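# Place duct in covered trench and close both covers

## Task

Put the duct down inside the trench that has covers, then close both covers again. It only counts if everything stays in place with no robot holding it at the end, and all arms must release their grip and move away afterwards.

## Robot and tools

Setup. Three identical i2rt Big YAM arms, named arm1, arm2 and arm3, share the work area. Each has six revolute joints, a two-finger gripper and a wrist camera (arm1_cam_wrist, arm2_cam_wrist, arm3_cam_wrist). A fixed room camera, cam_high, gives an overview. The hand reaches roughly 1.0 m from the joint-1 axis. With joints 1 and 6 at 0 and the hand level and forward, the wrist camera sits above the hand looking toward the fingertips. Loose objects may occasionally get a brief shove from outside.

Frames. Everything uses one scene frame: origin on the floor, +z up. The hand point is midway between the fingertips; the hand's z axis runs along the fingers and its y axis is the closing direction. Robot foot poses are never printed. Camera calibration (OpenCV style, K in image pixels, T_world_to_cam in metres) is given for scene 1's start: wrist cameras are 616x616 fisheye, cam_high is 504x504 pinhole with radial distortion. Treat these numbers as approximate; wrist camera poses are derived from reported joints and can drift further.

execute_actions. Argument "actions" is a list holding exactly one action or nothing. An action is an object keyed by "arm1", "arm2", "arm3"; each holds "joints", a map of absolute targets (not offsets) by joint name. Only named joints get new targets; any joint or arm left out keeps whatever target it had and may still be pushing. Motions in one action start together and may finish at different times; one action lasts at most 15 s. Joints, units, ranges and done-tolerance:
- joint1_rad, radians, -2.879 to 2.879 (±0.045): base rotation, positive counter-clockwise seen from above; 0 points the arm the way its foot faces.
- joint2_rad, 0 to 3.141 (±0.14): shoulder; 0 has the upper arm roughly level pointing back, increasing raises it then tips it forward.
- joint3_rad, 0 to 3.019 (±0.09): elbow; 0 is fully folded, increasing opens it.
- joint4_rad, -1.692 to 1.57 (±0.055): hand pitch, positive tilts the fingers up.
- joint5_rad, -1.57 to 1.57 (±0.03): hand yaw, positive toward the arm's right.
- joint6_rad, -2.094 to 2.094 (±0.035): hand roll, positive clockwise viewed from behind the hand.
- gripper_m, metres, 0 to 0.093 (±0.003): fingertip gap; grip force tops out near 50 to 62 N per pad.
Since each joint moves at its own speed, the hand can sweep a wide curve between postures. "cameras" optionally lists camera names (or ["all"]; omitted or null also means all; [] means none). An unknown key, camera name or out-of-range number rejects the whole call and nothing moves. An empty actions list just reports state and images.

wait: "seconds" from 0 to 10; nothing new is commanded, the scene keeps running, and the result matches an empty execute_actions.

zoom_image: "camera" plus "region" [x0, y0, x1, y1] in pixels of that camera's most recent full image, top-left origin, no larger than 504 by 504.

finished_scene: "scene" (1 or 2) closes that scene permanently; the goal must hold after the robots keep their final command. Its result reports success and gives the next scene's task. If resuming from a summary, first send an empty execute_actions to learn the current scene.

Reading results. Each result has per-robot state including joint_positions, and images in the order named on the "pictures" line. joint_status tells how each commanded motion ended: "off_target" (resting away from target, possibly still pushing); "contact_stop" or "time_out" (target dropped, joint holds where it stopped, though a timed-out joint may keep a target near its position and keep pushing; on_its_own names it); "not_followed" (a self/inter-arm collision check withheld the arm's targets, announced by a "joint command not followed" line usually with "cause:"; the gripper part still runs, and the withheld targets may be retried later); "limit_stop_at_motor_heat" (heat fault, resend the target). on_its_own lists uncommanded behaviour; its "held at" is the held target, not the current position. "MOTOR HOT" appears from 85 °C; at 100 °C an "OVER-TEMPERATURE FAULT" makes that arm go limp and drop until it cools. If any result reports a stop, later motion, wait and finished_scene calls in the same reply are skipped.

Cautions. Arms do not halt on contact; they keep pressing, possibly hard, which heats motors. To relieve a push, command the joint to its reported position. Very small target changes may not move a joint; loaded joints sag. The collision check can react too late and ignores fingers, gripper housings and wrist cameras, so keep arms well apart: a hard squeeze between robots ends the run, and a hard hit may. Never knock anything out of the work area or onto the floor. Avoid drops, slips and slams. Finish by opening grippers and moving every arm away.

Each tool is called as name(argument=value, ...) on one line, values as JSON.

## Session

execute_actions(actions=[])

Scene clock: 0.00 s.
arm1.joint_positions: joint1_rad=-0.010 joint2_rad=+0.486 joint3_rad=+1.477 joint4_rad=-1.266 joint5_rad=+0.072 joint6_rad=-0.159 gripper_m=+0.094
arm1.joint_status: not commanded
arm1.hand: x=-0.7959 y=-0.0825 z=+1.5113 quat_wxyz=(-0.593, +0.048, -0.800, +0.069) (m; scene frame)
arm2.joint_positions: joint1_rad=+0.266 joint2_rad=+0.460 joint3_rad=+1.427 joint4_rad=-1.310 joint5_rad=+0.250 joint6_rad=+0.342 gripper_m=+0.094
arm2.joint_status: not commanded
arm2.hand: x=+0.0236 y=-0.3882 z=+1.3139 quat_wxyz=(-0.345, +0.512, -0.633, -0.467) (m; scene frame)
arm3.joint_positions: joint1_rad=-0.486 joint2_rad=+0.598 joint3_rad=+1.382 joint4_rad=-1.156 joint5_rad=+0.056 joint6_rad=+0.321 gripper_m=+0.094
arm3.joint_status: not commanded
arm3.hand: x=+0.7427 y=+0.0121 z=+1.4757 quat_wxyz=(+0.063, -0.764, +0.321, +0.556) (m; scene frame)
pictures: arm1_cam_wrist, arm2_cam_wrist, arm3_cam_wrist, cam_high
camera_calibration (this result's frames):
arm1_cam_wrist: T_world_to_cam=[[-0.00598125, -0.98511, 0.171821, -0.344951], [-0.789157, -0.10088, -0.60585, 0.286754], [0.614162, -0.139218, -0.776803, 1.77469], [0, 0, 0, 1]] pos_world=[-0.865715, -0.0638193, 1.61158]
arm2_cam_wrist: T_world_to_cam=[[0.968151, -0.0540583, -0.244463, 0.279297], [-0.184416, -0.814373, -0.550261, 0.419899], [-0.169338, 0.577818, -0.798405, 1.39836], [0, 0, 0, 1]] pos_world=[0.0438294, -0.450946, 1.41579]
arm3_cam_wrist: T_world_to_cam=[[0.563228, 0.783719, -0.261838, -0.0432034], [0.603201, -0.606539, -0.517937, 0.336459], [-0.564732, 0.133776, -0.81436, 1.74421], [0, 0, 0, 1]] pos_world=[0.806393, 0.00460145, 1.58337]
Images, in order (width x height): arm1_cam_wrist 616x616, arm2_cam_wrist 616x616, arm3_cam_wrist 616x616, cam_high 504x504.

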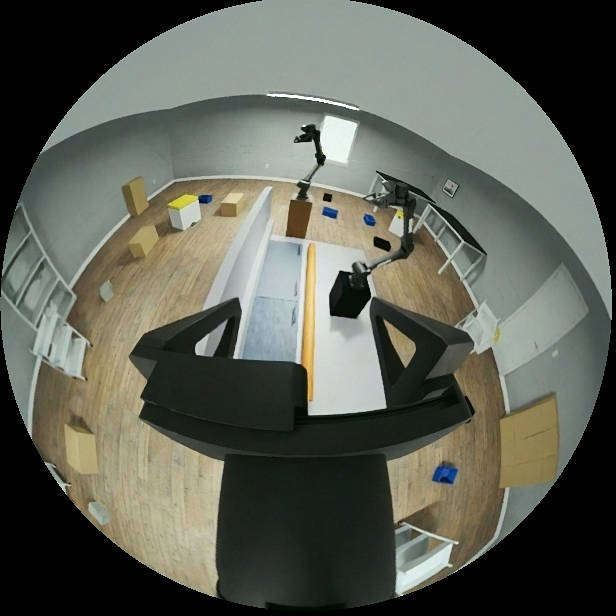

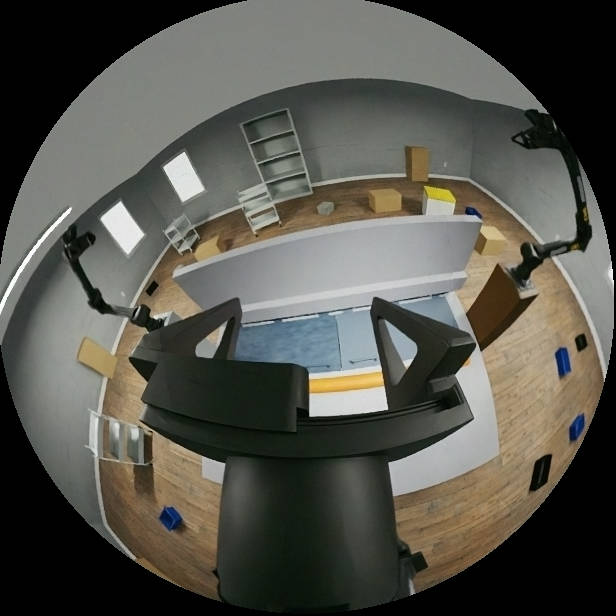

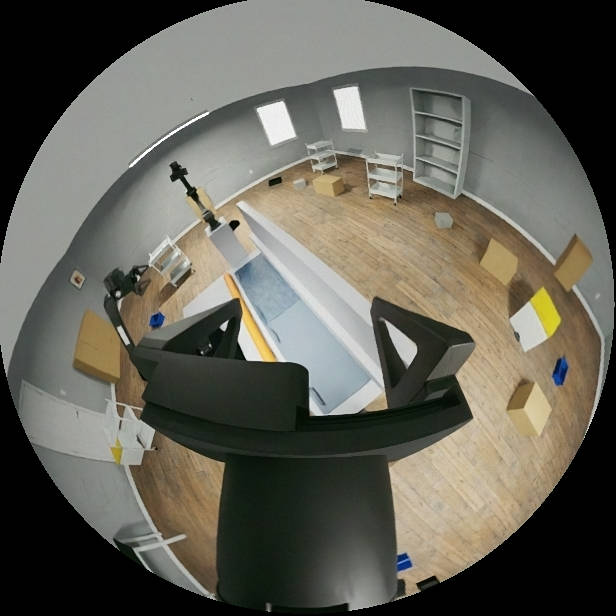

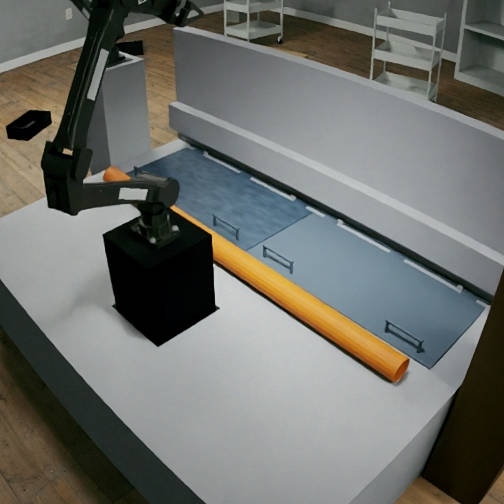

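execute_actions(actions=[{"arm1":{"joints":{"joint1_rad":-0.30,"joint2_rad":2.4,"joint3_rad":0.92,"joint4_rad":-0.07,"joint5_rad":0,"joint6_rad":-0.27,"gripper_m":0.04}},"arm2":{"joints":{"joint1_rad":0.06,"joint2_rad":1.70,"joint3_rad":0.53,"joint4_rad":-0.39,"joint5_rad":0,"joint6_rad":1.68}},"arm3":{"joints":{"joint1_rad":0.13,"joint2_rad":2.4,"joint3_rad":0.89,"joint4_rad":-0.04,"joint5_rad":0,"joint6_rad":0.17,"gripper_m":0.04}}}])

Scene clock: 2.53 s.
arm1.joint_positions: joint1_rad=-0.295 joint2_rad=+2.399 joint3_rad=+0.917 joint4_rad=-0.082 joint5_rad=+0.001 joint6_rad=-0.261 gripper_m=+0.040
arm1.joint_status: all done
arm1.hand: x=-0.6060 y=-0.1707 z=+0.5977 quat_wxyz=(+0.005, -0.004, -1.000, -0.001) (m; scene frame)
arm2.joint_positions: joint1_rad=+0.071 joint2_rad=+1.703 joint3_rad=+0.531 joint4_rad=-0.402 joint5_rad=+0.003 joint6_rad=+1.672 gripper_m=+0.094
arm2.joint_status: all done
arm2.hand: x=-0.0015 y=-0.2649 z=+0.6200 quat_wxyz=(-0.001, +0.006, -1.000, +0.001) (m; scene frame)
arm3.joint_positions: joint1_rad=+0.138 joint2_rad=+2.402 joint3_rad=+0.886 joint4_rad=-0.056 joint5_rad=+0.002 joint6_rad=+0.184 gripper_m=+0.040
arm3.joint_status: all done
arm3.hand: x=+0.6126 y=-0.1628 z=+0.6005 quat_wxyz=(+0.004, -1.000, +0.003, -0.008) (m; scene frame)
pictures: arm1_cam_wrist, arm2_cam_wrist, arm3_cam_wrist, cam_high
camera_calibration (this result's frames):
arm1_cam_wrist: T_world_to_cam=[[-0.00371145, -0.999993, -0.000327883, -0.171926], [-0.811962, 0.00282219, 0.583703, -0.832909], [-0.583699, 0.00243262, -0.811967, 0.255356], [0, 0, 0, 1]] pos_world=[-0.527877, -0.170196, 0.693456]
arm2_cam_wrist: T_world_to_cam=[[0.000124163, -0.999906, 0.0137174, -0.271462], [-0.814389, 0.00785934, 0.580266, -0.350179], [-0.580319, -0.0112433, -0.814312, 0.62207], [0, 0, 0, 1]] pos_world=[0.0758506, -0.26169, 0.71348]
arm3_cam_wrist: T_world_to_cam=[[0.00626368, 0.999917, 0.0112613, 0.150448], [0.811892, -0.0116595, 0.583691, -0.836984], [0.583774, 0.0054869, -0.811898, 0.255431], [0, 0, 0, 1]] pos_world=[0.529484, -0.161596, 0.69423]
Images, in order (width x height): arm1_cam_wrist 616x616, arm2_cam_wrist 616x616, arm3_cam_wrist 616x616, cam_high 504x504.

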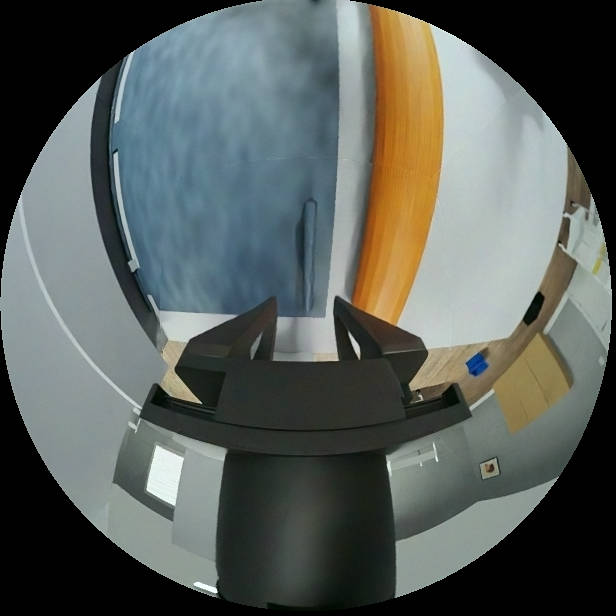

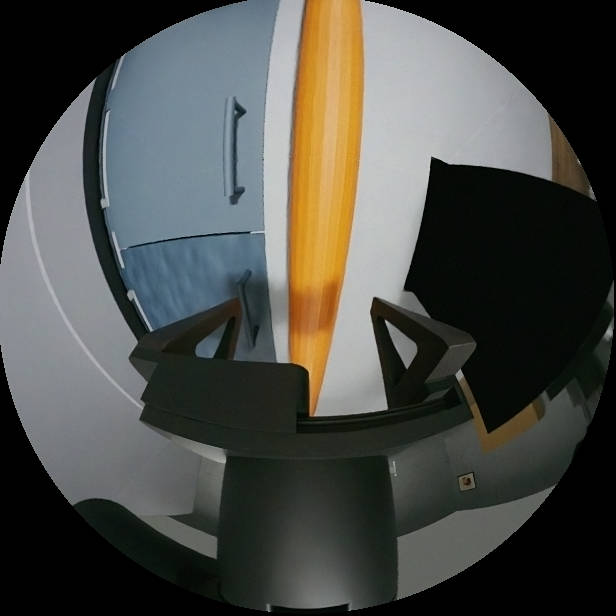

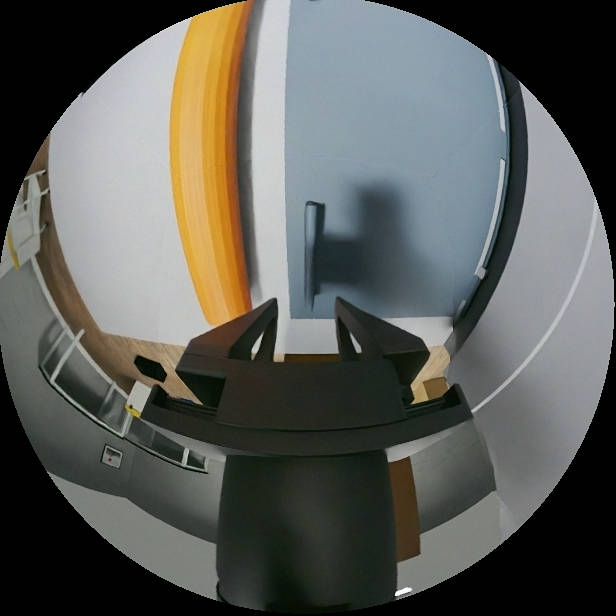

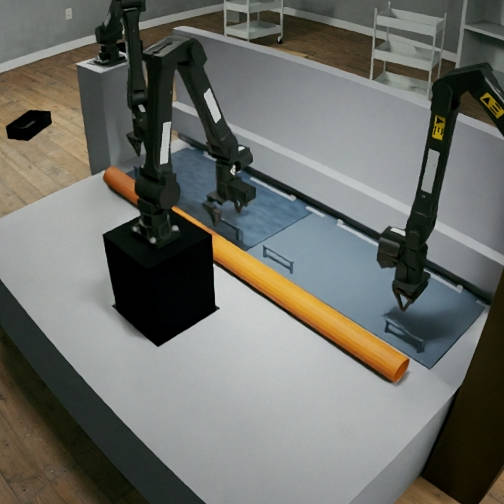

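execute_actions(actions=[{"arm1":{"joints":{"joint1_rad":-0.305,"joint2_rad":2.59,"joint3_rad":1.03,"joint4_rad":0.015}},"arm2":{"joints":{"joint2_rad":1.905,"joint3_rad":0.495,"joint4_rad":-0.145}},"arm3":{"joints":{"joint1_rad":0.12,"joint2_rad":2.59,"joint3_rad":0.99,"joint4_rad":0.055}}}], cameras=[])

execute_actions(actions=[{"arm1":{"joints":{"joint2_rad":2.72,"joint3_rad":1.11,"joint4_rad":0.06}},"arm3":{"joints":{"joint2_rad":2.73,"joint3_rad":1.075,"joint4_rad":0.11}}}])

execute_actions(actions=[{"arm1":{"joints":{"gripper_m":0}},"arm3":{"joints":{"gripper_m":0}}}], cameras=[])

Scene clock: 8.90 s.
arm1.joint_positions: joint1_rad=-0.295 joint2_rad=+2.591 joint3_rad=+1.028 joint4_rad=+0.009 joint5_rad=+0.001 joint6_rad=-0.261 gripper_m=+0.040
arm1.joint_status: all done
arm1.hand: x=-0.6026 y=-0.1716 z=+0.5304 quat_wxyz=(+0.000, -0.004, -1.000, +0.000) (m; scene frame)
arm2.joint_positions: joint1_rad=+0.071 joint2_rad=+1.916 joint3_rad=+0.500 joint4_rad=-0.156 joint5_rad=+0.003 joint6_rad=+1.673 gripper_m=+0.094
arm2.joint_status: all done
arm2.hand: x=+0.0002 y=-0.2795 z=+0.5614 quat_wxyz=(-0.001, +0.005, -1.000, +0.001) (m; scene frame)
arm3.joint_positions: joint1_rad=+0.126 joint2_rad=+2.595 joint3_rad=+0.987 joint4_rad=+0.047 joint5_rad=+0.002 joint6_rad=+0.183 gripper_m=+0.040
arm3.joint_status: all done
arm3.hand: x=+0.6120 y=-0.1583 z=+0.5342 quat_wxyz=(+0.003, -1.000, +0.008, -0.003) (m; scene frame)
pictures: none
No camera images: the call's "cameras" was empty. Leave "cameras" out to get every camera's image.

Scene clock: 9.93 s.
arm1.joint_positions: joint1_rad=-0.295 joint2_rad=+2.715 joint3_rad=+1.109 joint4_rad=+0.054 joint5_rad=+0.001 joint6_rad=-0.261 gripper_m=+0.040
arm1.joint_status: all done
arm1.hand: x=-0.6045 y=-0.1711 z=+0.4852 quat_wxyz=(-0.001, -0.004, -1.000, +0.001) (m; scene frame)
arm2.joint_positions: joint1_rad=+0.071 joint2_rad=+1.916 joint3_rad=+0.500 joint4_rad=-0.156 joint5_rad=+0.003 joint6_rad=+1.673 gripper_m=+0.094
arm2.joint_status: not commanded
arm2.hand: x=+0.0002 y=-0.2795 z=+0.5614 quat_wxyz=(-0.001, +0.005, -1.000, +0.001) (m; scene frame)
arm3.joint_positions: joint1_rad=+0.126 joint2_rad=+2.729 joint3_rad=+1.074 joint4_rad=+0.102 joint5_rad=+0.002 joint6_rad=+0.183 gripper_m=+0.040
arm3.joint_status: all done
arm3.hand: x=+0.6138 y=-0.1579 z=+0.4859 quat_wxyz=(+0.003, -1.000, +0.008, +0.001) (m; scene frame)
pictures: arm1_cam_wrist, arm2_cam_wrist, arm3_cam_wrist, cam_high
camera_calibration (this result's frames):
arm1_cam_wrist: T_world_to_cam=[[-0.00372369, -0.999989, 0.00276393, -0.173884], [-0.818565, 0.00463572, 0.574395, -0.765256], [-0.574402, -0.00012358, -0.818573, 0.173312], [0, 0, 0, 1]] pos_world=[-0.527508, -0.170313, 0.581909]
arm2_cam_wrist: T_world_to_cam=[[-0.000637589, -0.999916, 0.0129571, -0.284813], [-0.814334, 0.00803944, 0.580341, -0.314689], [-0.580396, -0.0101814, -0.814271, 0.575404], [0, 0, 0, 1]] pos_world=[0.0775184, -0.276401, 0.654852]
arm3_cam_wrist: T_world_to_cam=[[0.017831, 0.999808, 0.00808121, 0.141231], [0.822148, -0.0192612, 0.568948, -0.771341], [0.568994, -0.00350095, -0.822334, 0.174433], [0, 0, 0, 1]] pos_world=[0.532387, -0.15545, 0.581153]
Images, in order (width x height): arm1_cam_wrist 616x616, arm2_cam_wrist 616x616, arm3_cam_wrist 616x616, cam_high 504x504.

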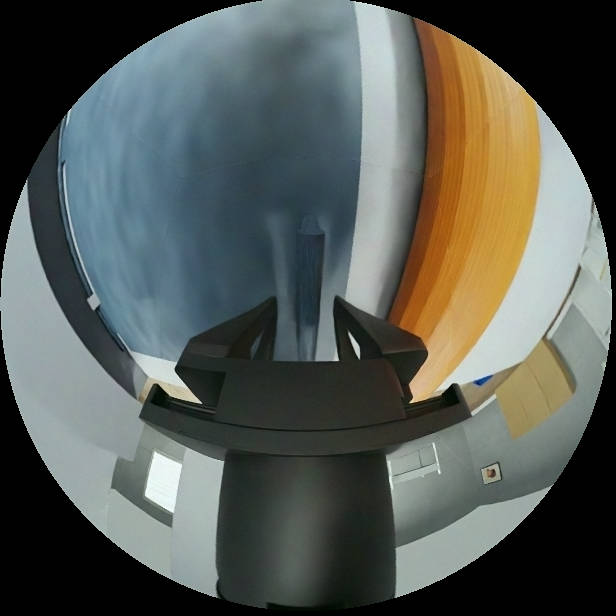

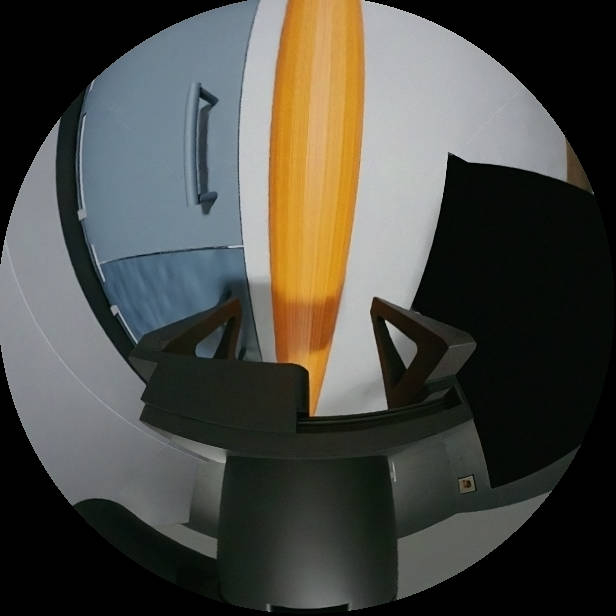

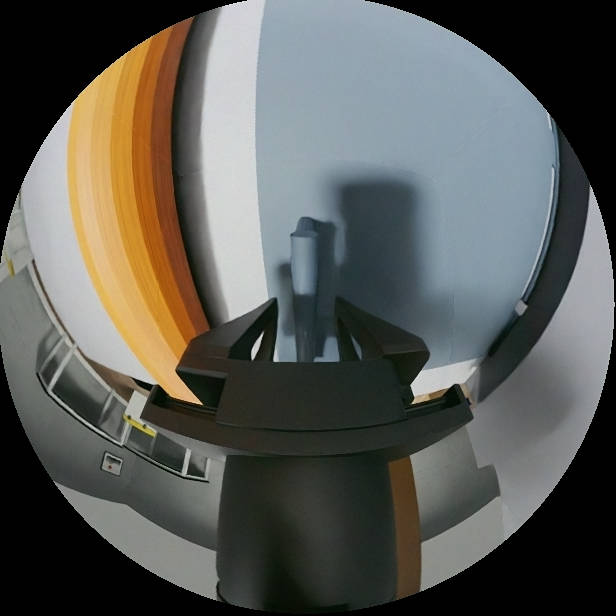

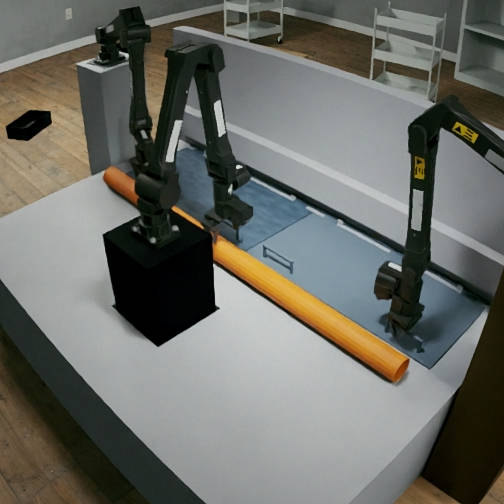

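Scene clock: 10.50 s.
arm1.joint_positions: joint1_rad=-0.299 joint2_rad=+2.715 joint3_rad=+1.109 joint4_rad=+0.055 joint5_rad=+0.001 joint6_rad=-0.253 gripper_m=+0.010
arm1.joint_status: gripper_m off_target (ended at +0.010, target +0.000)
arm1.hand: x=-0.6045 y=-0.1727 z=+0.4852 quat_wxyz=(-0.002, -0.009, -1.000, +0.001) (m; scene frame)
arm2.joint_positions: joint1_rad=+0.071 joint2_rad=+1.916 joint3_rad=+0.500 joint4_rad=-0.156 joint5_rad=+0.003 joint6_rad=+1.673 gripper_m=+0.094
arm2.joint_status: not commanded
arm2.hand: x=+0.0002 y=-0.2795 z=+0.5614 quat_wxyz=(-0.001, +0.005, -1.000, +0.001) (m; scene frame)
arm3.joint_positions: joint1_rad=+0.126 joint2_rad=+2.729 joint3_rad=+1.074 joint4_rad=+0.102 joint5_rad=-0.002 joint6_rad=+0.183 gripper_m=+0.010
arm3.joint_status: gripper_m off_target (ended at +0.010, target +0.000)
arm3.hand: x=+0.6139 y=-0.1586 z=+0.4859 quat_wxyz=(+0.000, -1.000, +0.008, +0.000) (m; scene frame)
pictures: none
No camera images: the call's "cameras" was empty. Leave "cameras" out to get every camera's image.

execute_actions(actions=[{"arm1":{"joints":{"joint1_rad":-0.246,"joint2_rad":2.5,"joint3_rad":0.975,"joint4_rad":-0.02,"joint6_rad":-0.22}},"arm3":{"joints":{"joint1_rad":0.066,"joint2_rad":2.5,"joint3_rad":0.93,"joint4_rad":0.02,"joint6_rad":0.11}},"arm2":{"joints":{"joint2_rad":2.026,"joint3_rad":0.53,"joint4_rad":-0.045,"joint6_rad":1.70}}}], cameras=["arm2_cam_wrist"])

execute_actions(actions=[{"arm1":{"joints":{"joint1_rad":-0.114,"joint2_rad":2.23,"joint3_rad":0.83,"joint4_rad":-0.15,"joint6_rad":-0.085}},"arm3":{"joints":{"joint1_rad":-0.073,"joint2_rad":2.23,"joint3_rad":0.80,"joint4_rad":-0.125,"joint6_rad":-0.03}}}], cameras=["arm2_cam_wrist","cam_high"])

Scene clock: 12.10 s.
arm1.joint_positions: joint1_rad=-0.267 joint2_rad=+2.598 joint3_rad=+1.022 joint4_rad=+0.020 joint5_rad=+0.021 joint6_rad=-0.218 gripper_m=+0.010
arm1.joint_status: all done
arm1.hand: x=-0.6052 y=-0.1635 z=+0.5280 quat_wxyz=(+0.003, -0.011, -1.000, +0.010) (m; scene frame)
arm2.joint_positions: joint1_rad=+0.071 joint2_rad=+2.032 joint3_rad=+0.521 joint4_rad=-0.057 joint5_rad=+0.003 joint6_rad=+1.693 gripper_m=+0.094
arm2.joint_status: all done
arm2.hand: x=-0.0001 y=-0.2768 z=+0.5330 quat_wxyz=(-0.001, -0.005, -1.000, -0.002) (m; scene frame)
arm3.joint_positions: joint1_rad=+0.087 joint2_rad=+2.593 joint3_rad=+0.974 joint4_rad=+0.059 joint5_rad=-0.025 joint6_rad=+0.140 gripper_m=+0.010
arm3.joint_status: all done
arm3.hand: x=+0.6148 y=-0.1483 z=+0.5352 quat_wxyz=(-0.010, -1.000, +0.006, -0.004) (m; scene frame)
pictures: arm2_cam_wrist
camera_calibration (this result's frames):
arm2_cam_wrist: T_world_to_cam=[[-0.0204657, -0.999759, 0.00798447, -0.279071], [-0.813708, 0.0212963, 0.580883, -0.295084], [-0.580913, 0.00539116, -0.813948, 0.556249], [0, 0, 0, 1]] pos_world=[0.0773088, -0.275718, 0.626396]
Images, in order (width x height): arm2_cam_wrist 616x616.

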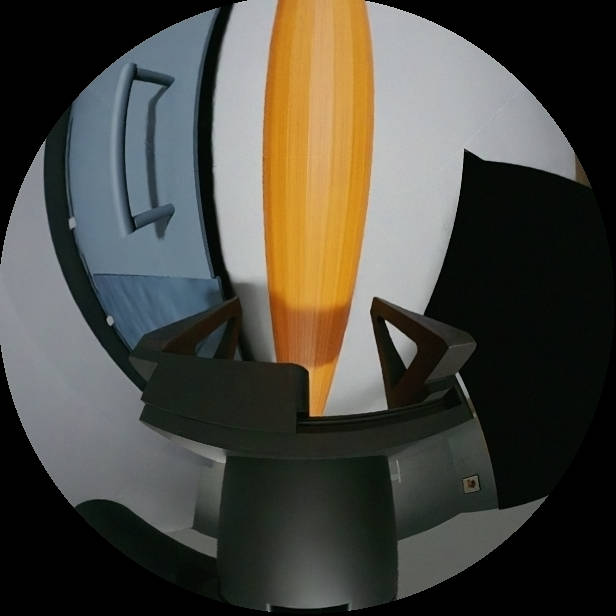

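Scene clock: 13.23 s.
arm1.joint_positions: joint1_rad=-0.141 joint2_rad=+2.306 joint3_rad=+0.853 joint4_rad=-0.114 joint5_rad=+0.041 joint6_rad=-0.090 gripper_m=+0.010
arm1.joint_status: all done
arm1.hand: x=-0.6055 y=-0.1191 z=+0.6285 quat_wxyz=(+0.008, -0.012, -1.000, +0.019) (m; scene frame)
arm2.joint_positions: joint1_rad=+0.071 joint2_rad=+2.032 joint3_rad=+0.521 joint4_rad=-0.057 joint5_rad=+0.003 joint6_rad=+1.693 gripper_m=+0.094
arm2.joint_status: not commanded
arm2.hand: x=-0.0001 y=-0.2768 z=+0.5330 quat_wxyz=(-0.001, -0.005, -1.000, -0.002) (m; scene frame)
arm3.joint_positions: joint1_rad=-0.046 joint2_rad=+2.307 joint3_rad=+0.821 joint4_rad=-0.094 joint5_rad=-0.048 joint6_rad=+0.004 gripper_m=+0.010
arm3.joint_status: all done
arm3.hand: x=+0.6173 y=-0.1044 z=+0.6321 quat_wxyz=(-0.021, -1.000, +0.005, -0.012) (m; scene frame)
pictures: arm2_cam_wrist, cam_high
camera_calibration (this result's frames):
arm2_cam_wrist: T_world_to_cam=[[-0.0204657, -0.999759, 0.00798447, -0.279071], [-0.813708, 0.0212963, 0.580883, -0.295084], [-0.580913, 0.00539116, -0.813948, 0.556249], [0, 0, 0, 1]] pos_world=[0.0773088, -0.275718, 0.626396]
Images, in order (width x height): arm2_cam_wrist 616x616, cam_high 504x504.

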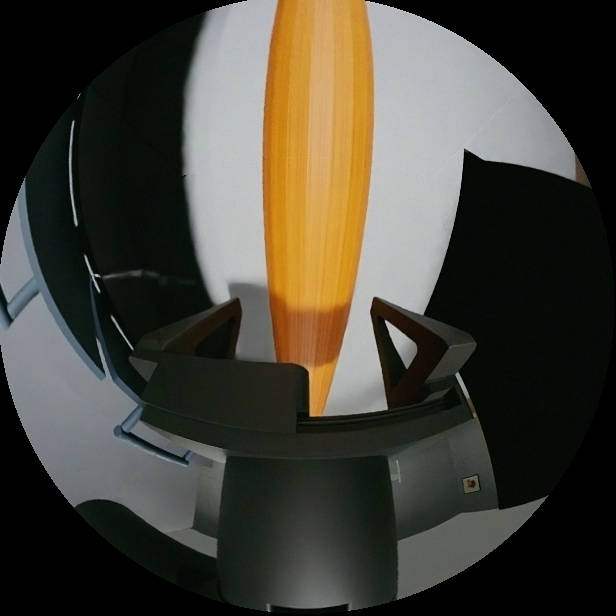

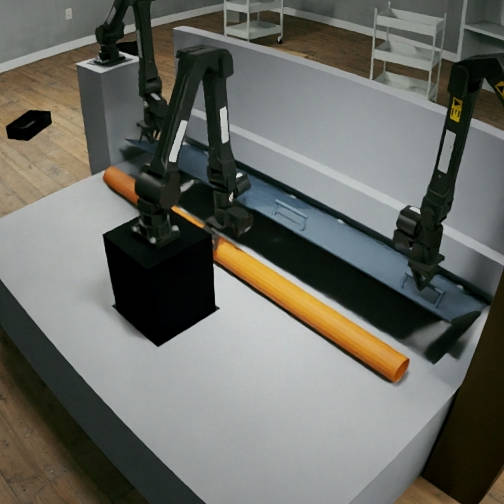

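execute_actions(actions=[{"arm1":{"joints":{"joint1_rad":0.14,"joint2_rad":1.96,"joint3_rad":0.765,"joint4_rad":-0.36,"joint6_rad":0.15}},"arm3":{"joints":{"joint1_rad":-0.325,"joint2_rad":1.97,"joint3_rad":0.77,"joint4_rad":-0.36,"joint6_rad":-0.28}},"arm2":{"joints":{"joint2_rad":2.13,"joint3_rad":0.54,"joint4_rad":0.04}}}], cameras=["arm2_cam_wrist"])

execute_actions(actions=[{"arm1":{"joints":{"joint1_rad":0.32,"joint2_rad":1.89,"joint3_rad":0.82,"joint4_rad":-0.48,"joint6_rad":0.35}},"arm3":{"joints":{"joint1_rad":-0.49,"joint2_rad":1.91,"joint3_rad":0.845,"joint4_rad":-0.49,"joint6_rad":-0.44}},"arm2":{"joints":{"joint2_rad":2.228,"joint3_rad":0.565,"joint4_rad":0.11}}}])

Scene clock: 14.83 s.
arm1.joint_positions: joint1_rad=+0.110 joint2_rad=+2.011 joint3_rad=+0.773 joint4_rad=-0.329 joint5_rad=+0.052 joint6_rad=+0.158 gripper_m=+0.010
arm1.joint_status: all done
arm1.hand: x=-0.6049 y=-0.0284 z=+0.7255 quat_wxyz=(+0.003, -0.011, -1.000, +0.023) (m; scene frame)
arm2.joint_positions: joint1_rad=+0.071 joint2_rad=+2.136 joint3_rad=+0.536 joint4_rad=+0.029 joint5_rad=+0.003 joint6_rad=+1.693 gripper_m=+0.094
arm2.joint_status: all done
arm2.hand: x=+0.0004 y=-0.2813 z=+0.5070 quat_wxyz=(-0.001, -0.005, -1.000, +0.000) (m; scene frame)
arm3.joint_positions: joint1_rad=-0.294 joint2_rad=+2.027 joint3_rad=+0.773 joint4_rad=-0.337 joint5_rad=-0.053 joint6_rad=-0.247 gripper_m=+0.010
arm3.joint_status: all done
arm3.hand: x=+0.6181 y=-0.0161 z=+0.7254 quat_wxyz=(-0.025, -1.000, +0.004, -0.011) (m; scene frame)
pictures: arm2_cam_wrist
camera_calibration (this result's frames):
arm2_cam_wrist: T_world_to_cam=[[-0.0208518, -0.999709, 0.012142, -0.285429], [-0.813974, 0.0240271, 0.580404, -0.278489], [-0.580526, 0.00221923, -0.814238, 0.534703], [0, 0, 0, 1]] pos_world=[0.0777746, -0.279841, 0.600478]
Images, in order (width x height): arm2_cam_wrist 616x616.

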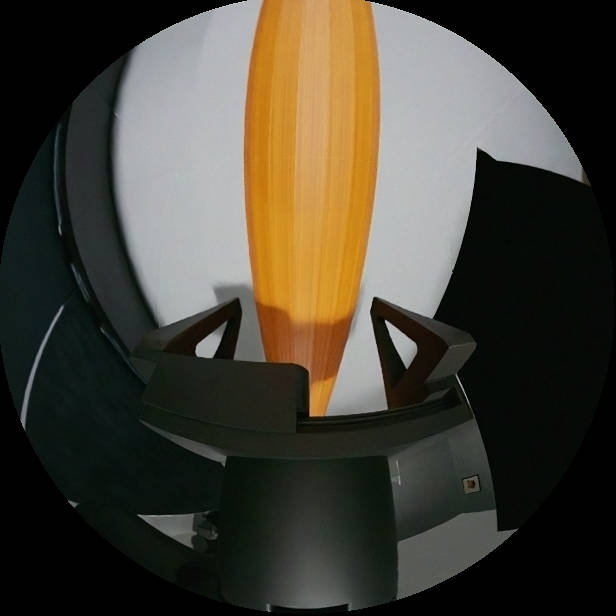

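Scene clock: 16.90 s.
arm1.joint_positions: joint1_rad=+0.267 joint2_rad=+1.930 joint3_rad=+0.805 joint4_rad=-0.460 joint5_rad=+0.072 joint6_rad=+0.325 gripper_m=+0.010
arm1.joint_status: joint1_rad time_out (moved +0.158 of +0.210); the others done
arm1.on_its_own: joint1_rad reads +0.267 and still pushes toward +0.320 since a time_out
arm1.hand: x=-0.6047 y=+0.0284 z=+0.7597 quat_wxyz=(+0.003, -0.015, -0.999, +0.034) (m; scene frame)
arm2.joint_positions: joint1_rad=+0.071 joint2_rad=+2.234 joint3_rad=+0.558 joint4_rad=+0.098 joint5_rad=+0.002 joint6_rad=+1.693 gripper_m=+0.094
arm2.joint_status: all done
arm2.hand: x=+0.0007 y=-0.2851 z=+0.4822 quat_wxyz=(-0.002, -0.005, -1.000, +0.003) (m; scene frame)
arm3.joint_positions: joint1_rad=-0.433 joint2_rad=+1.965 joint3_rad=+0.823 joint4_rad=-0.475 joint5_rad=-0.072 joint6_rad=-0.389 gripper_m=+0.010
arm3.joint_status: joint1_rad time_out (moved -0.139 of -0.196); joint6_rad time_out (moved -0.143 of -0.193); the others done
arm3.on_its_own: joint1_rad reads -0.433 and still pushes toward -0.490 since a time_out; joint6_rad reads -0.389 and still pushes toward -0.440 since a time_out
arm3.hand: x=+0.6188 y=+0.0340 z=+0.7552 quat_wxyz=(-0.039, -0.999, +0.003, -0.015) (m; scene frame)
pictures: arm1_cam_wrist, arm2_cam_wrist, arm3_cam_wrist, cam_high
camera_calibration (this result's frames):
arm1_cam_wrist: T_world_to_cam=[[-0.0260404, -0.997189, 0.0702524, -0.0400044], [-0.812415, 0.0620601, 0.579768, -0.92596], [-0.582498, -0.0419767, -0.811747, 0.388992], [0, 0, 0, 1]] pos_world=[-0.526718, 0.0339018, 0.855415]
arm2_cam_wrist: T_world_to_cam=[[-0.0208574, -0.999623, 0.0178631, -0.291635], [-0.814129, 0.0273522, 0.580039, -0.262599], [-0.580309, -0.00244479, -0.814393, 0.513495], [0, 0, 0, 1]] pos_world=[0.0781135, -0.283087, 0.575714]
arm3_cam_wrist: T_world_to_cam=[[0.00757742, 0.997111, -0.0755774, 0.0167246], [0.803967, 0.0388681, 0.593403, -0.934183], [0.594626, -0.0652582, -0.80135, 0.364141], [0, 0, 0, 1]] pos_world=[0.534397, 0.0433968, 0.847415]
Images, in order (width x height): arm1_cam_wrist 616x616, arm2_cam_wrist 616x616, arm3_cam_wrist 616x616, cam_high 504x504.

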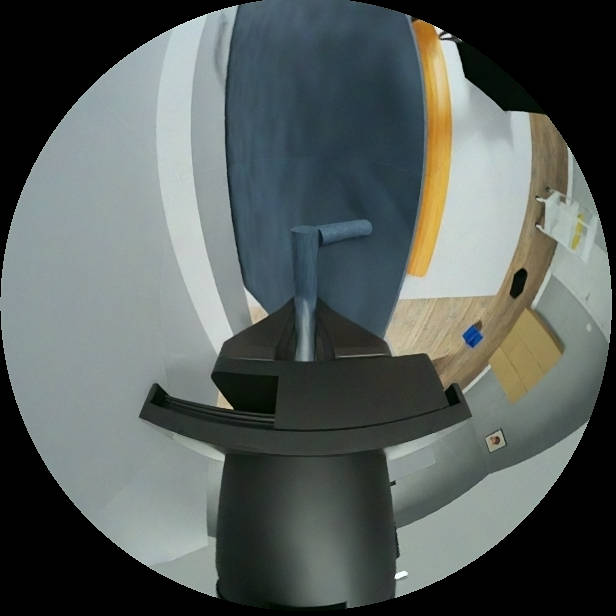

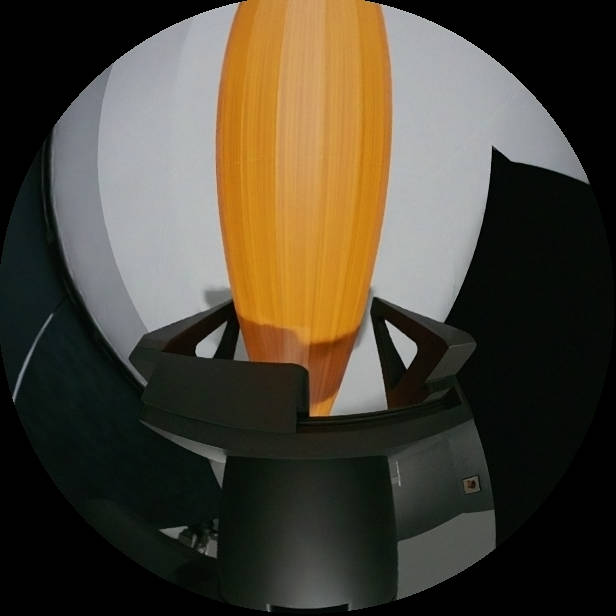

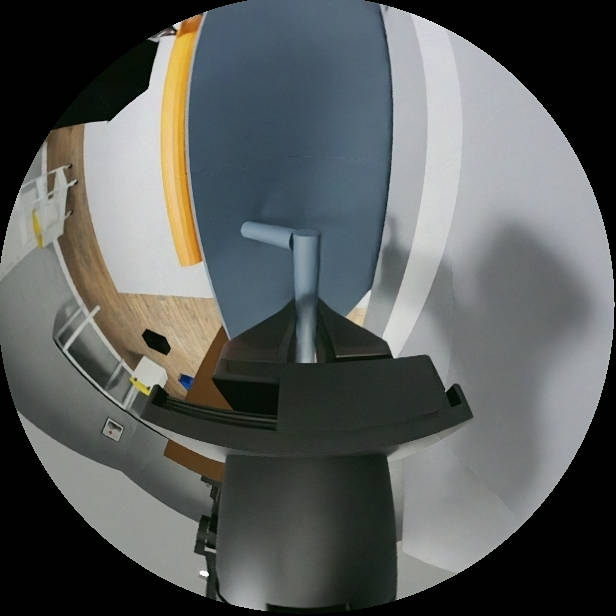

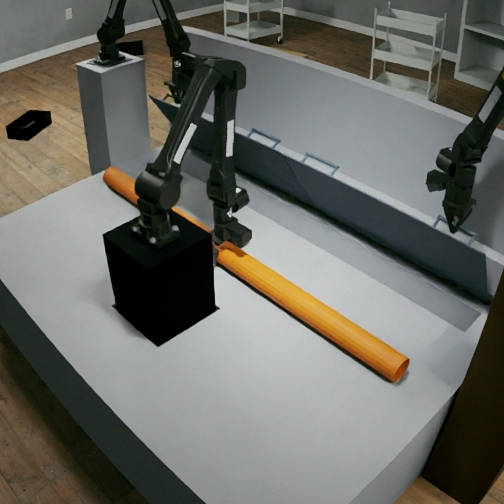

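execute_actions(actions=[{"arm1":{"joints":{"joint1_rad":0.29}},"arm3":{"joints":{"joint1_rad":-0.46,"joint6_rad":-0.41}},"arm2":{"joints":{"gripper_m":0.03}}}], cameras=[])

execute_actions(actions=[{"arm2":{"joints":{"joint2_rad":2.1,"joint3_rad":0.63,"joint4_rad":-0.1}}}], cameras=["cam_high"])

Scene clock: 18.90 s.
arm1.joint_positions: joint1_rad=+0.259 joint2_rad=+1.930 joint3_rad=+0.805 joint4_rad=-0.460 joint5_rad=+0.060 joint6_rad=+0.322 gripper_m=+0.010
arm1.joint_status: all done
arm1.hand: x=-0.6044 y=+0.0271 z=+0.7595 quat_wxyz=(+0.005, -0.018, -0.999, +0.029) (m; scene frame)
arm2.joint_positions: joint1_rad=+0.070 joint2_rad=+2.233 joint3_rad=+0.561 joint4_rad=+0.104 joint5_rad=+0.002 joint6_rad=+1.697 gripper_m=+0.075
arm2.joint_status: gripper_m off_target (ended at +0.075, target +0.030)
arm2.hand: x=+0.0004 y=-0.2809 z=+0.4824 quat_wxyz=(-0.001, -0.007, -1.000, -0.002) (m; scene frame)
arm3.joint_positions: joint1_rad=-0.422 joint2_rad=+1.965 joint3_rad=+0.823 joint4_rad=-0.475 joint5_rad=-0.059 joint6_rad=-0.381 gripper_m=+0.010
arm3.joint_status: all done
arm3.hand: x=+0.6183 y=+0.0324 z=+0.7551 quat_wxyz=(-0.033, -0.999, +0.001, -0.018) (m; scene frame)
pictures: none
No camera images: the call's "cameras" was empty. Leave "cameras" out to get every camera's image.

Scene clock: 19.97 s.
arm1.joint_positions: joint1_rad=+0.259 joint2_rad=+1.930 joint3_rad=+0.805 joint4_rad=-0.460 joint5_rad=+0.060 joint6_rad=+0.322 gripper_m=+0.010
arm1.joint_status: not commanded
arm1.hand: x=-0.6044 y=+0.0271 z=+0.7595 quat_wxyz=(+0.005, -0.018, -0.999, +0.029) (m; scene frame)
arm2.joint_positions: joint1_rad=+0.070 joint2_rad=+2.151 joint3_rad=+0.629 joint4_rad=-0.090 joint5_rad=+0.002 joint6_rad=+1.700 gripper_m=+0.075
arm2.joint_status: all done
arm2.hand: x=-0.0024 y=-0.2571 z=+0.5035 quat_wxyz=(-0.003, -0.008, -1.000, +0.021) (m; scene frame)
arm3.joint_positions: joint1_rad=-0.422 joint2_rad=+1.965 joint3_rad=+0.823 joint4_rad=-0.475 joint5_rad=-0.059 joint6_rad=-0.381 gripper_m=+0.010
arm3.joint_status: not commanded
arm3.hand: x=+0.6183 y=+0.0324 z=+0.7551 quat_wxyz=(-0.033, -0.999, +0.001, -0.018) (m; scene frame)
pictures: cam_high
Images, in order (width x height): cam_high 504x504.

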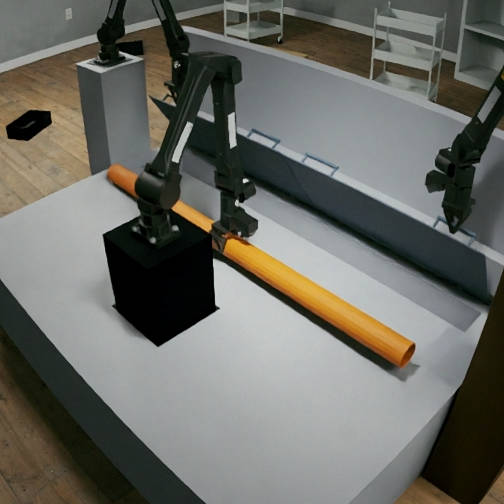

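execute_actions(actions=[{"arm2":{"joints":{"joint1_rad":0.05,"joint6_rad":1.67,"joint2_rad":2.07,"joint3_rad":0.84,"joint4_rad":-0.26}}}], cameras=[])

execute_actions(actions=[{"arm2":{"joints":{"joint1_rad":0.02,"joint6_rad":1.635,"joint2_rad":2.14,"joint3_rad":1.05,"joint4_rad":-0.37}}}], cameras=["cam_high","arm2_cam_wrist"])

Scene clock: 21.47 s.
arm1.joint_positions: joint1_rad=+0.259 joint2_rad=+1.930 joint3_rad=+0.805 joint4_rad=-0.460 joint5_rad=+0.060 joint6_rad=+0.322 gripper_m=+0.010
arm1.joint_status: not commanded
arm1.hand: x=-0.6044 y=+0.0271 z=+0.7595 quat_wxyz=(+0.005, -0.018, -0.999, +0.029) (m; scene frame)
arm2.joint_positions: joint1_rad=+0.063 joint2_rad=+2.140 joint3_rad=+0.832 joint4_rad=-0.254 joint5_rad=+0.002 joint6_rad=+1.674 gripper_m=+0.075
arm2.joint_status: all done
arm2.hand: x=-0.0096 y=-0.1678 z=+0.5191 quat_wxyz=(-0.001, +0.001, -1.000, -0.004) (m; scene frame)
arm3.joint_positions: joint1_rad=-0.422 joint2_rad=+1.965 joint3_rad=+0.823 joint4_rad=-0.475 joint5_rad=-0.059 joint6_rad=-0.381 gripper_m=+0.010
arm3.joint_status: not commanded
arm3.hand: x=+0.6183 y=+0.0324 z=+0.7551 quat_wxyz=(-0.033, -0.999, +0.001, -0.018) (m; scene frame)
pictures: none
No camera images: the call's "cameras" was empty. Leave "cameras" out to get every camera's image.

Scene clock: 22.67 s.
arm1.joint_positions: joint1_rad=+0.259 joint2_rad=+1.930 joint3_rad=+0.805 joint4_rad=-0.460 joint5_rad=+0.060 joint6_rad=+0.322 gripper_m=+0.010
arm1.joint_status: not commanded
arm1.hand: x=-0.6044 y=+0.0271 z=+0.7595 quat_wxyz=(+0.005, -0.018, -0.999, +0.029) (m; scene frame)
arm2.joint_positions: joint1_rad=+0.027 joint2_rad=+2.225 joint3_rad=+1.020 joint4_rad=-0.366 joint5_rad=+0.001 joint6_rad=+1.640 gripper_m=+0.075
arm2.joint_status: all done
arm2.hand: x=-0.0003 y=-0.1080 z=+0.5081 quat_wxyz=(+0.000, +0.000, -1.000, +0.000) (m; scene frame)
arm3.joint_positions: joint1_rad=-0.422 joint2_rad=+1.965 joint3_rad=+0.823 joint4_rad=-0.475 joint5_rad=-0.059 joint6_rad=-0.381 gripper_m=+0.010
arm3.joint_status: not commanded
arm3.hand: x=+0.6183 y=+0.0324 z=+0.7551 quat_wxyz=(-0.033, -0.999, +0.001, -0.018) (m; scene frame)
pictures: arm2_cam_wrist, cam_high
camera_calibration (this result's frames):
arm2_cam_wrist: T_world_to_cam=[[-0.0109126, -0.999881, 0.0109252, -0.111628], [-0.812976, 0.0152331, 0.582097, -0.285622], [-0.582195, -0.00252977, -0.813046, 0.533713], [0, 0, 0, 1]] pos_world=[0.0773026, -0.105913, 0.601413]
Images, in order (width x height): arm2_cam_wrist 616x616, cam_high 504x504.

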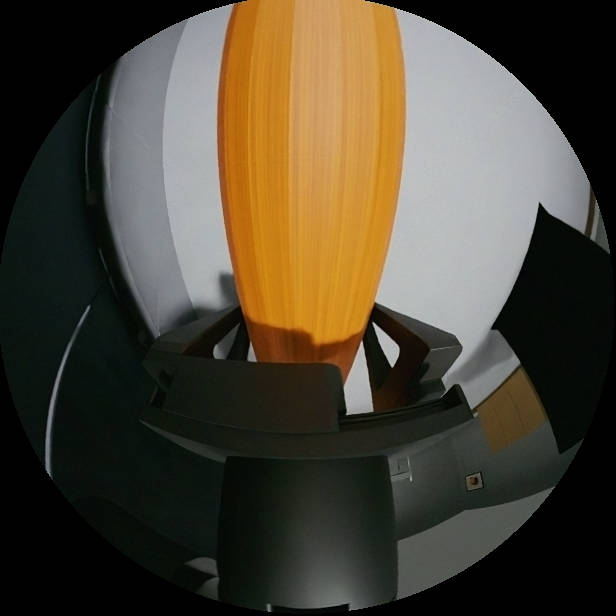

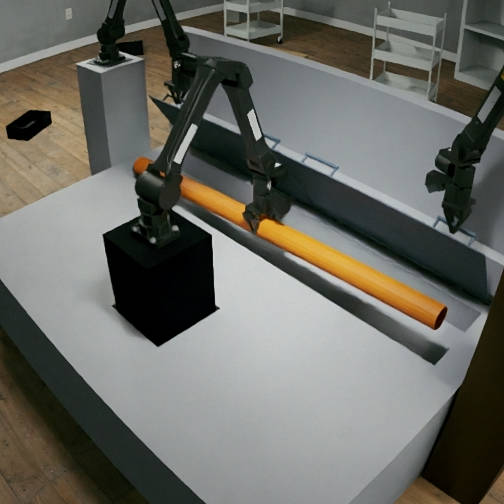

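execute_actions(actions=[{"arm2":{"joints":{"joint1_rad":-0.05,"joint6_rad":1.57}}}], cameras=["cam_high","arm1_cam_wrist","arm3_cam_wrist"])

zoom_image(camera="cam_high", region=[360,250,504,394])

Scene clock: 24.17 s.
arm1.joint_positions: joint1_rad=+0.259 joint2_rad=+1.930 joint3_rad=+0.805 joint4_rad=-0.460 joint5_rad=+0.060 joint6_rad=+0.322 gripper_m=+0.010
arm1.joint_status: not commanded
arm1.hand: x=-0.6044 y=+0.0271 z=+0.7595 quat_wxyz=(+0.005, -0.018, -0.999, +0.029) (m; scene frame)
arm2.joint_positions: joint1_rad=-0.053 joint2_rad=+2.225 joint3_rad=+1.020 joint4_rad=-0.366 joint5_rad=+0.004 joint6_rad=+1.576 gripper_m=+0.075
arm2.joint_status: all done
arm2.hand: x=+0.0357 y=-0.1070 z=+0.5081 quat_wxyz=(-0.002, -0.008, -1.000, +0.000) (m; scene frame)
arm3.joint_positions: joint1_rad=-0.422 joint2_rad=+1.965 joint3_rad=+0.823 joint4_rad=-0.475 joint5_rad=-0.059 joint6_rad=-0.381 gripper_m=+0.010
arm3.joint_status: not commanded
arm3.hand: x=+0.6183 y=+0.0324 z=+0.7551 quat_wxyz=(-0.033, -0.999, +0.001, -0.018) (m; scene frame)
pictures: arm1_cam_wrist, arm3_cam_wrist, cam_high
camera_calibration (this result's frames):
arm1_cam_wrist: T_world_to_cam=[[-0.0314587, -0.997731, 0.0595206, -0.0364352], [-0.81002, 0.0603368, 0.58329, -0.926742], [-0.585558, -0.0298633, -0.81008, 0.385546], [0, 0, 0, 1]] pos_world=[-0.526066, 0.0310778, 0.855051]
arm3_cam_wrist: T_world_to_cam=[[0.00487492, 0.998016, -0.0627668, 0.010278], [0.80037, 0.0337346, 0.598556, -0.935105], [0.599486, -0.0531546, -0.798618, 0.358748], [0, 0, 0, 1]] pos_world=[0.533316, 0.0403569, 0.84686]
Images, in order (width x height): arm1_cam_wrist 616x616, arm3_cam_wrist 616x616, cam_high 504x504.

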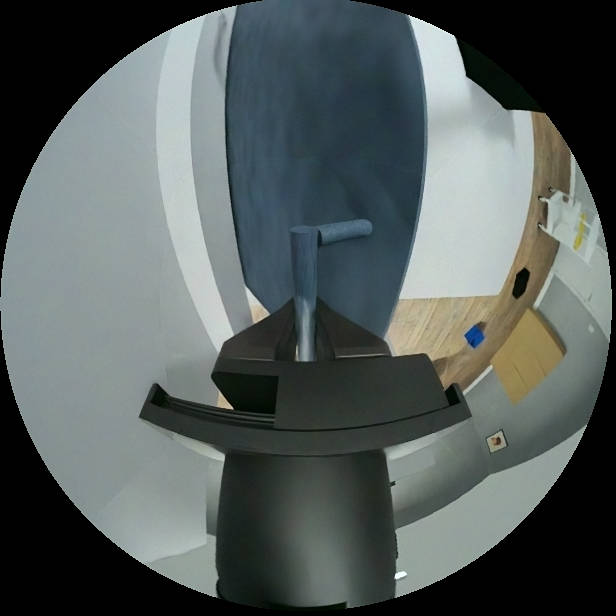

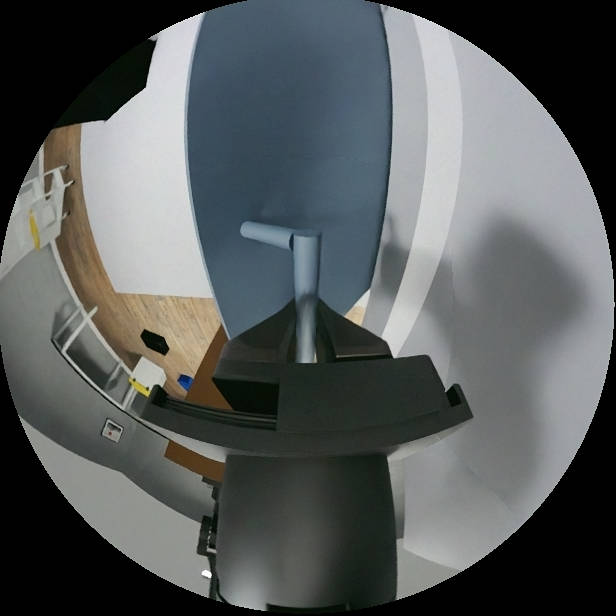

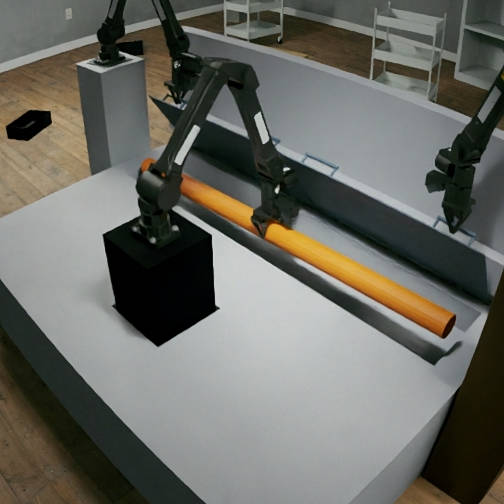

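Region (360, 250, 504, 394) of cam_high's 504x504 image, scaled by 3.500, with more detail than that image has.

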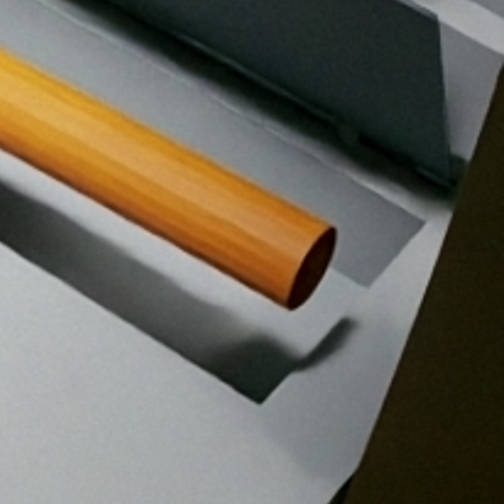

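execute_actions(actions=[{"arm2":{"joints":{"joint6_rad":1.555,"joint2_rad":2.27,"joint3_rad":1.115,"joint4_rad":-0.31}}}], cameras=["cam_high"])

zoom_image(camera="cam_high", region=[360,250,504,394])

zoom_image(camera="cam_high", region=[100,110,220,230])

Scene clock: 31.43 s.
arm1.joint_positions: joint1_rad=+0.259 joint2_rad=+1.930 joint3_rad=+0.805 joint4_rad=-0.460 joint5_rad=+0.060 joint6_rad=+0.322 gripper_m=+0.010
arm1.joint_status: not commanded
arm1.hand: x=-0.6044 y=+0.0271 z=+0.7595 quat_wxyz=(+0.005, -0.018, -0.999, +0.029) (m; scene frame)
arm2.joint_positions: joint1_rad=-0.053 joint2_rad=+2.364 joint3_rad=+1.078 joint4_rad=-0.313 joint5_rad=+0.004 joint6_rad=+1.560 gripper_m=+0.075
arm2.joint_status: all done
arm2.hand: x=+0.0357 y=-0.1104 z=+0.4563 quat_wxyz=(-0.002, +0.000, -1.000, +0.014) (m; scene frame)
arm3.joint_positions: joint1_rad=-0.422 joint2_rad=+1.965 joint3_rad=+0.823 joint4_rad=-0.475 joint5_rad=-0.059 joint6_rad=-0.381 gripper_m=+0.010
arm3.joint_status: not commanded
arm3.hand: x=+0.6183 y=+0.0324 z=+0.7551 quat_wxyz=(-0.033, -0.999, +0.001, -0.018) (m; scene frame)
pictures: cam_high
Images, in order (width x height): cam_high 504x504.

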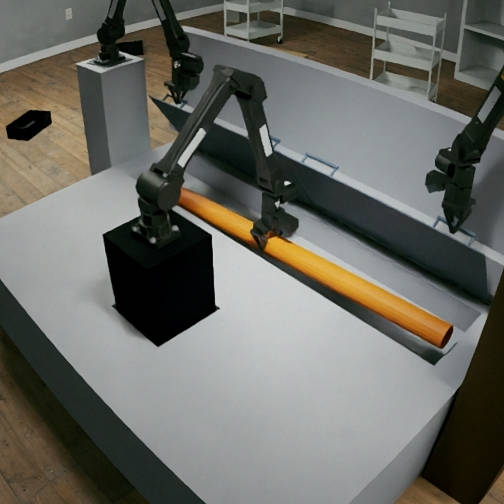

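Region (360, 250, 504, 394) of cam_high's 504x504 image, scaled by 3.500, with more detail than that image has.

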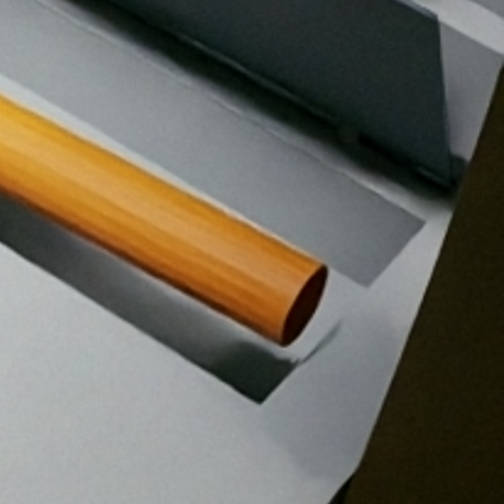

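Region (100, 110, 220, 230) of cam_high's 504x504 image, scaled by 4.200, with more detail than that image has.

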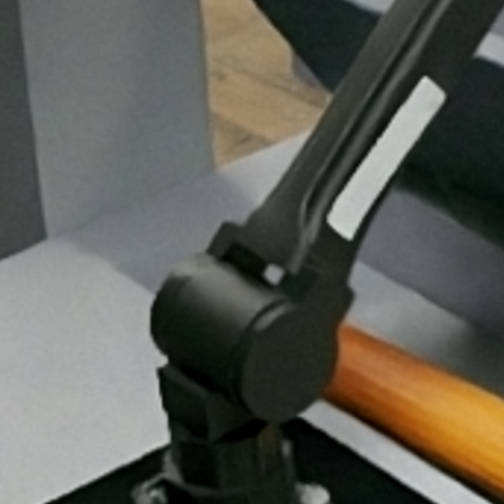

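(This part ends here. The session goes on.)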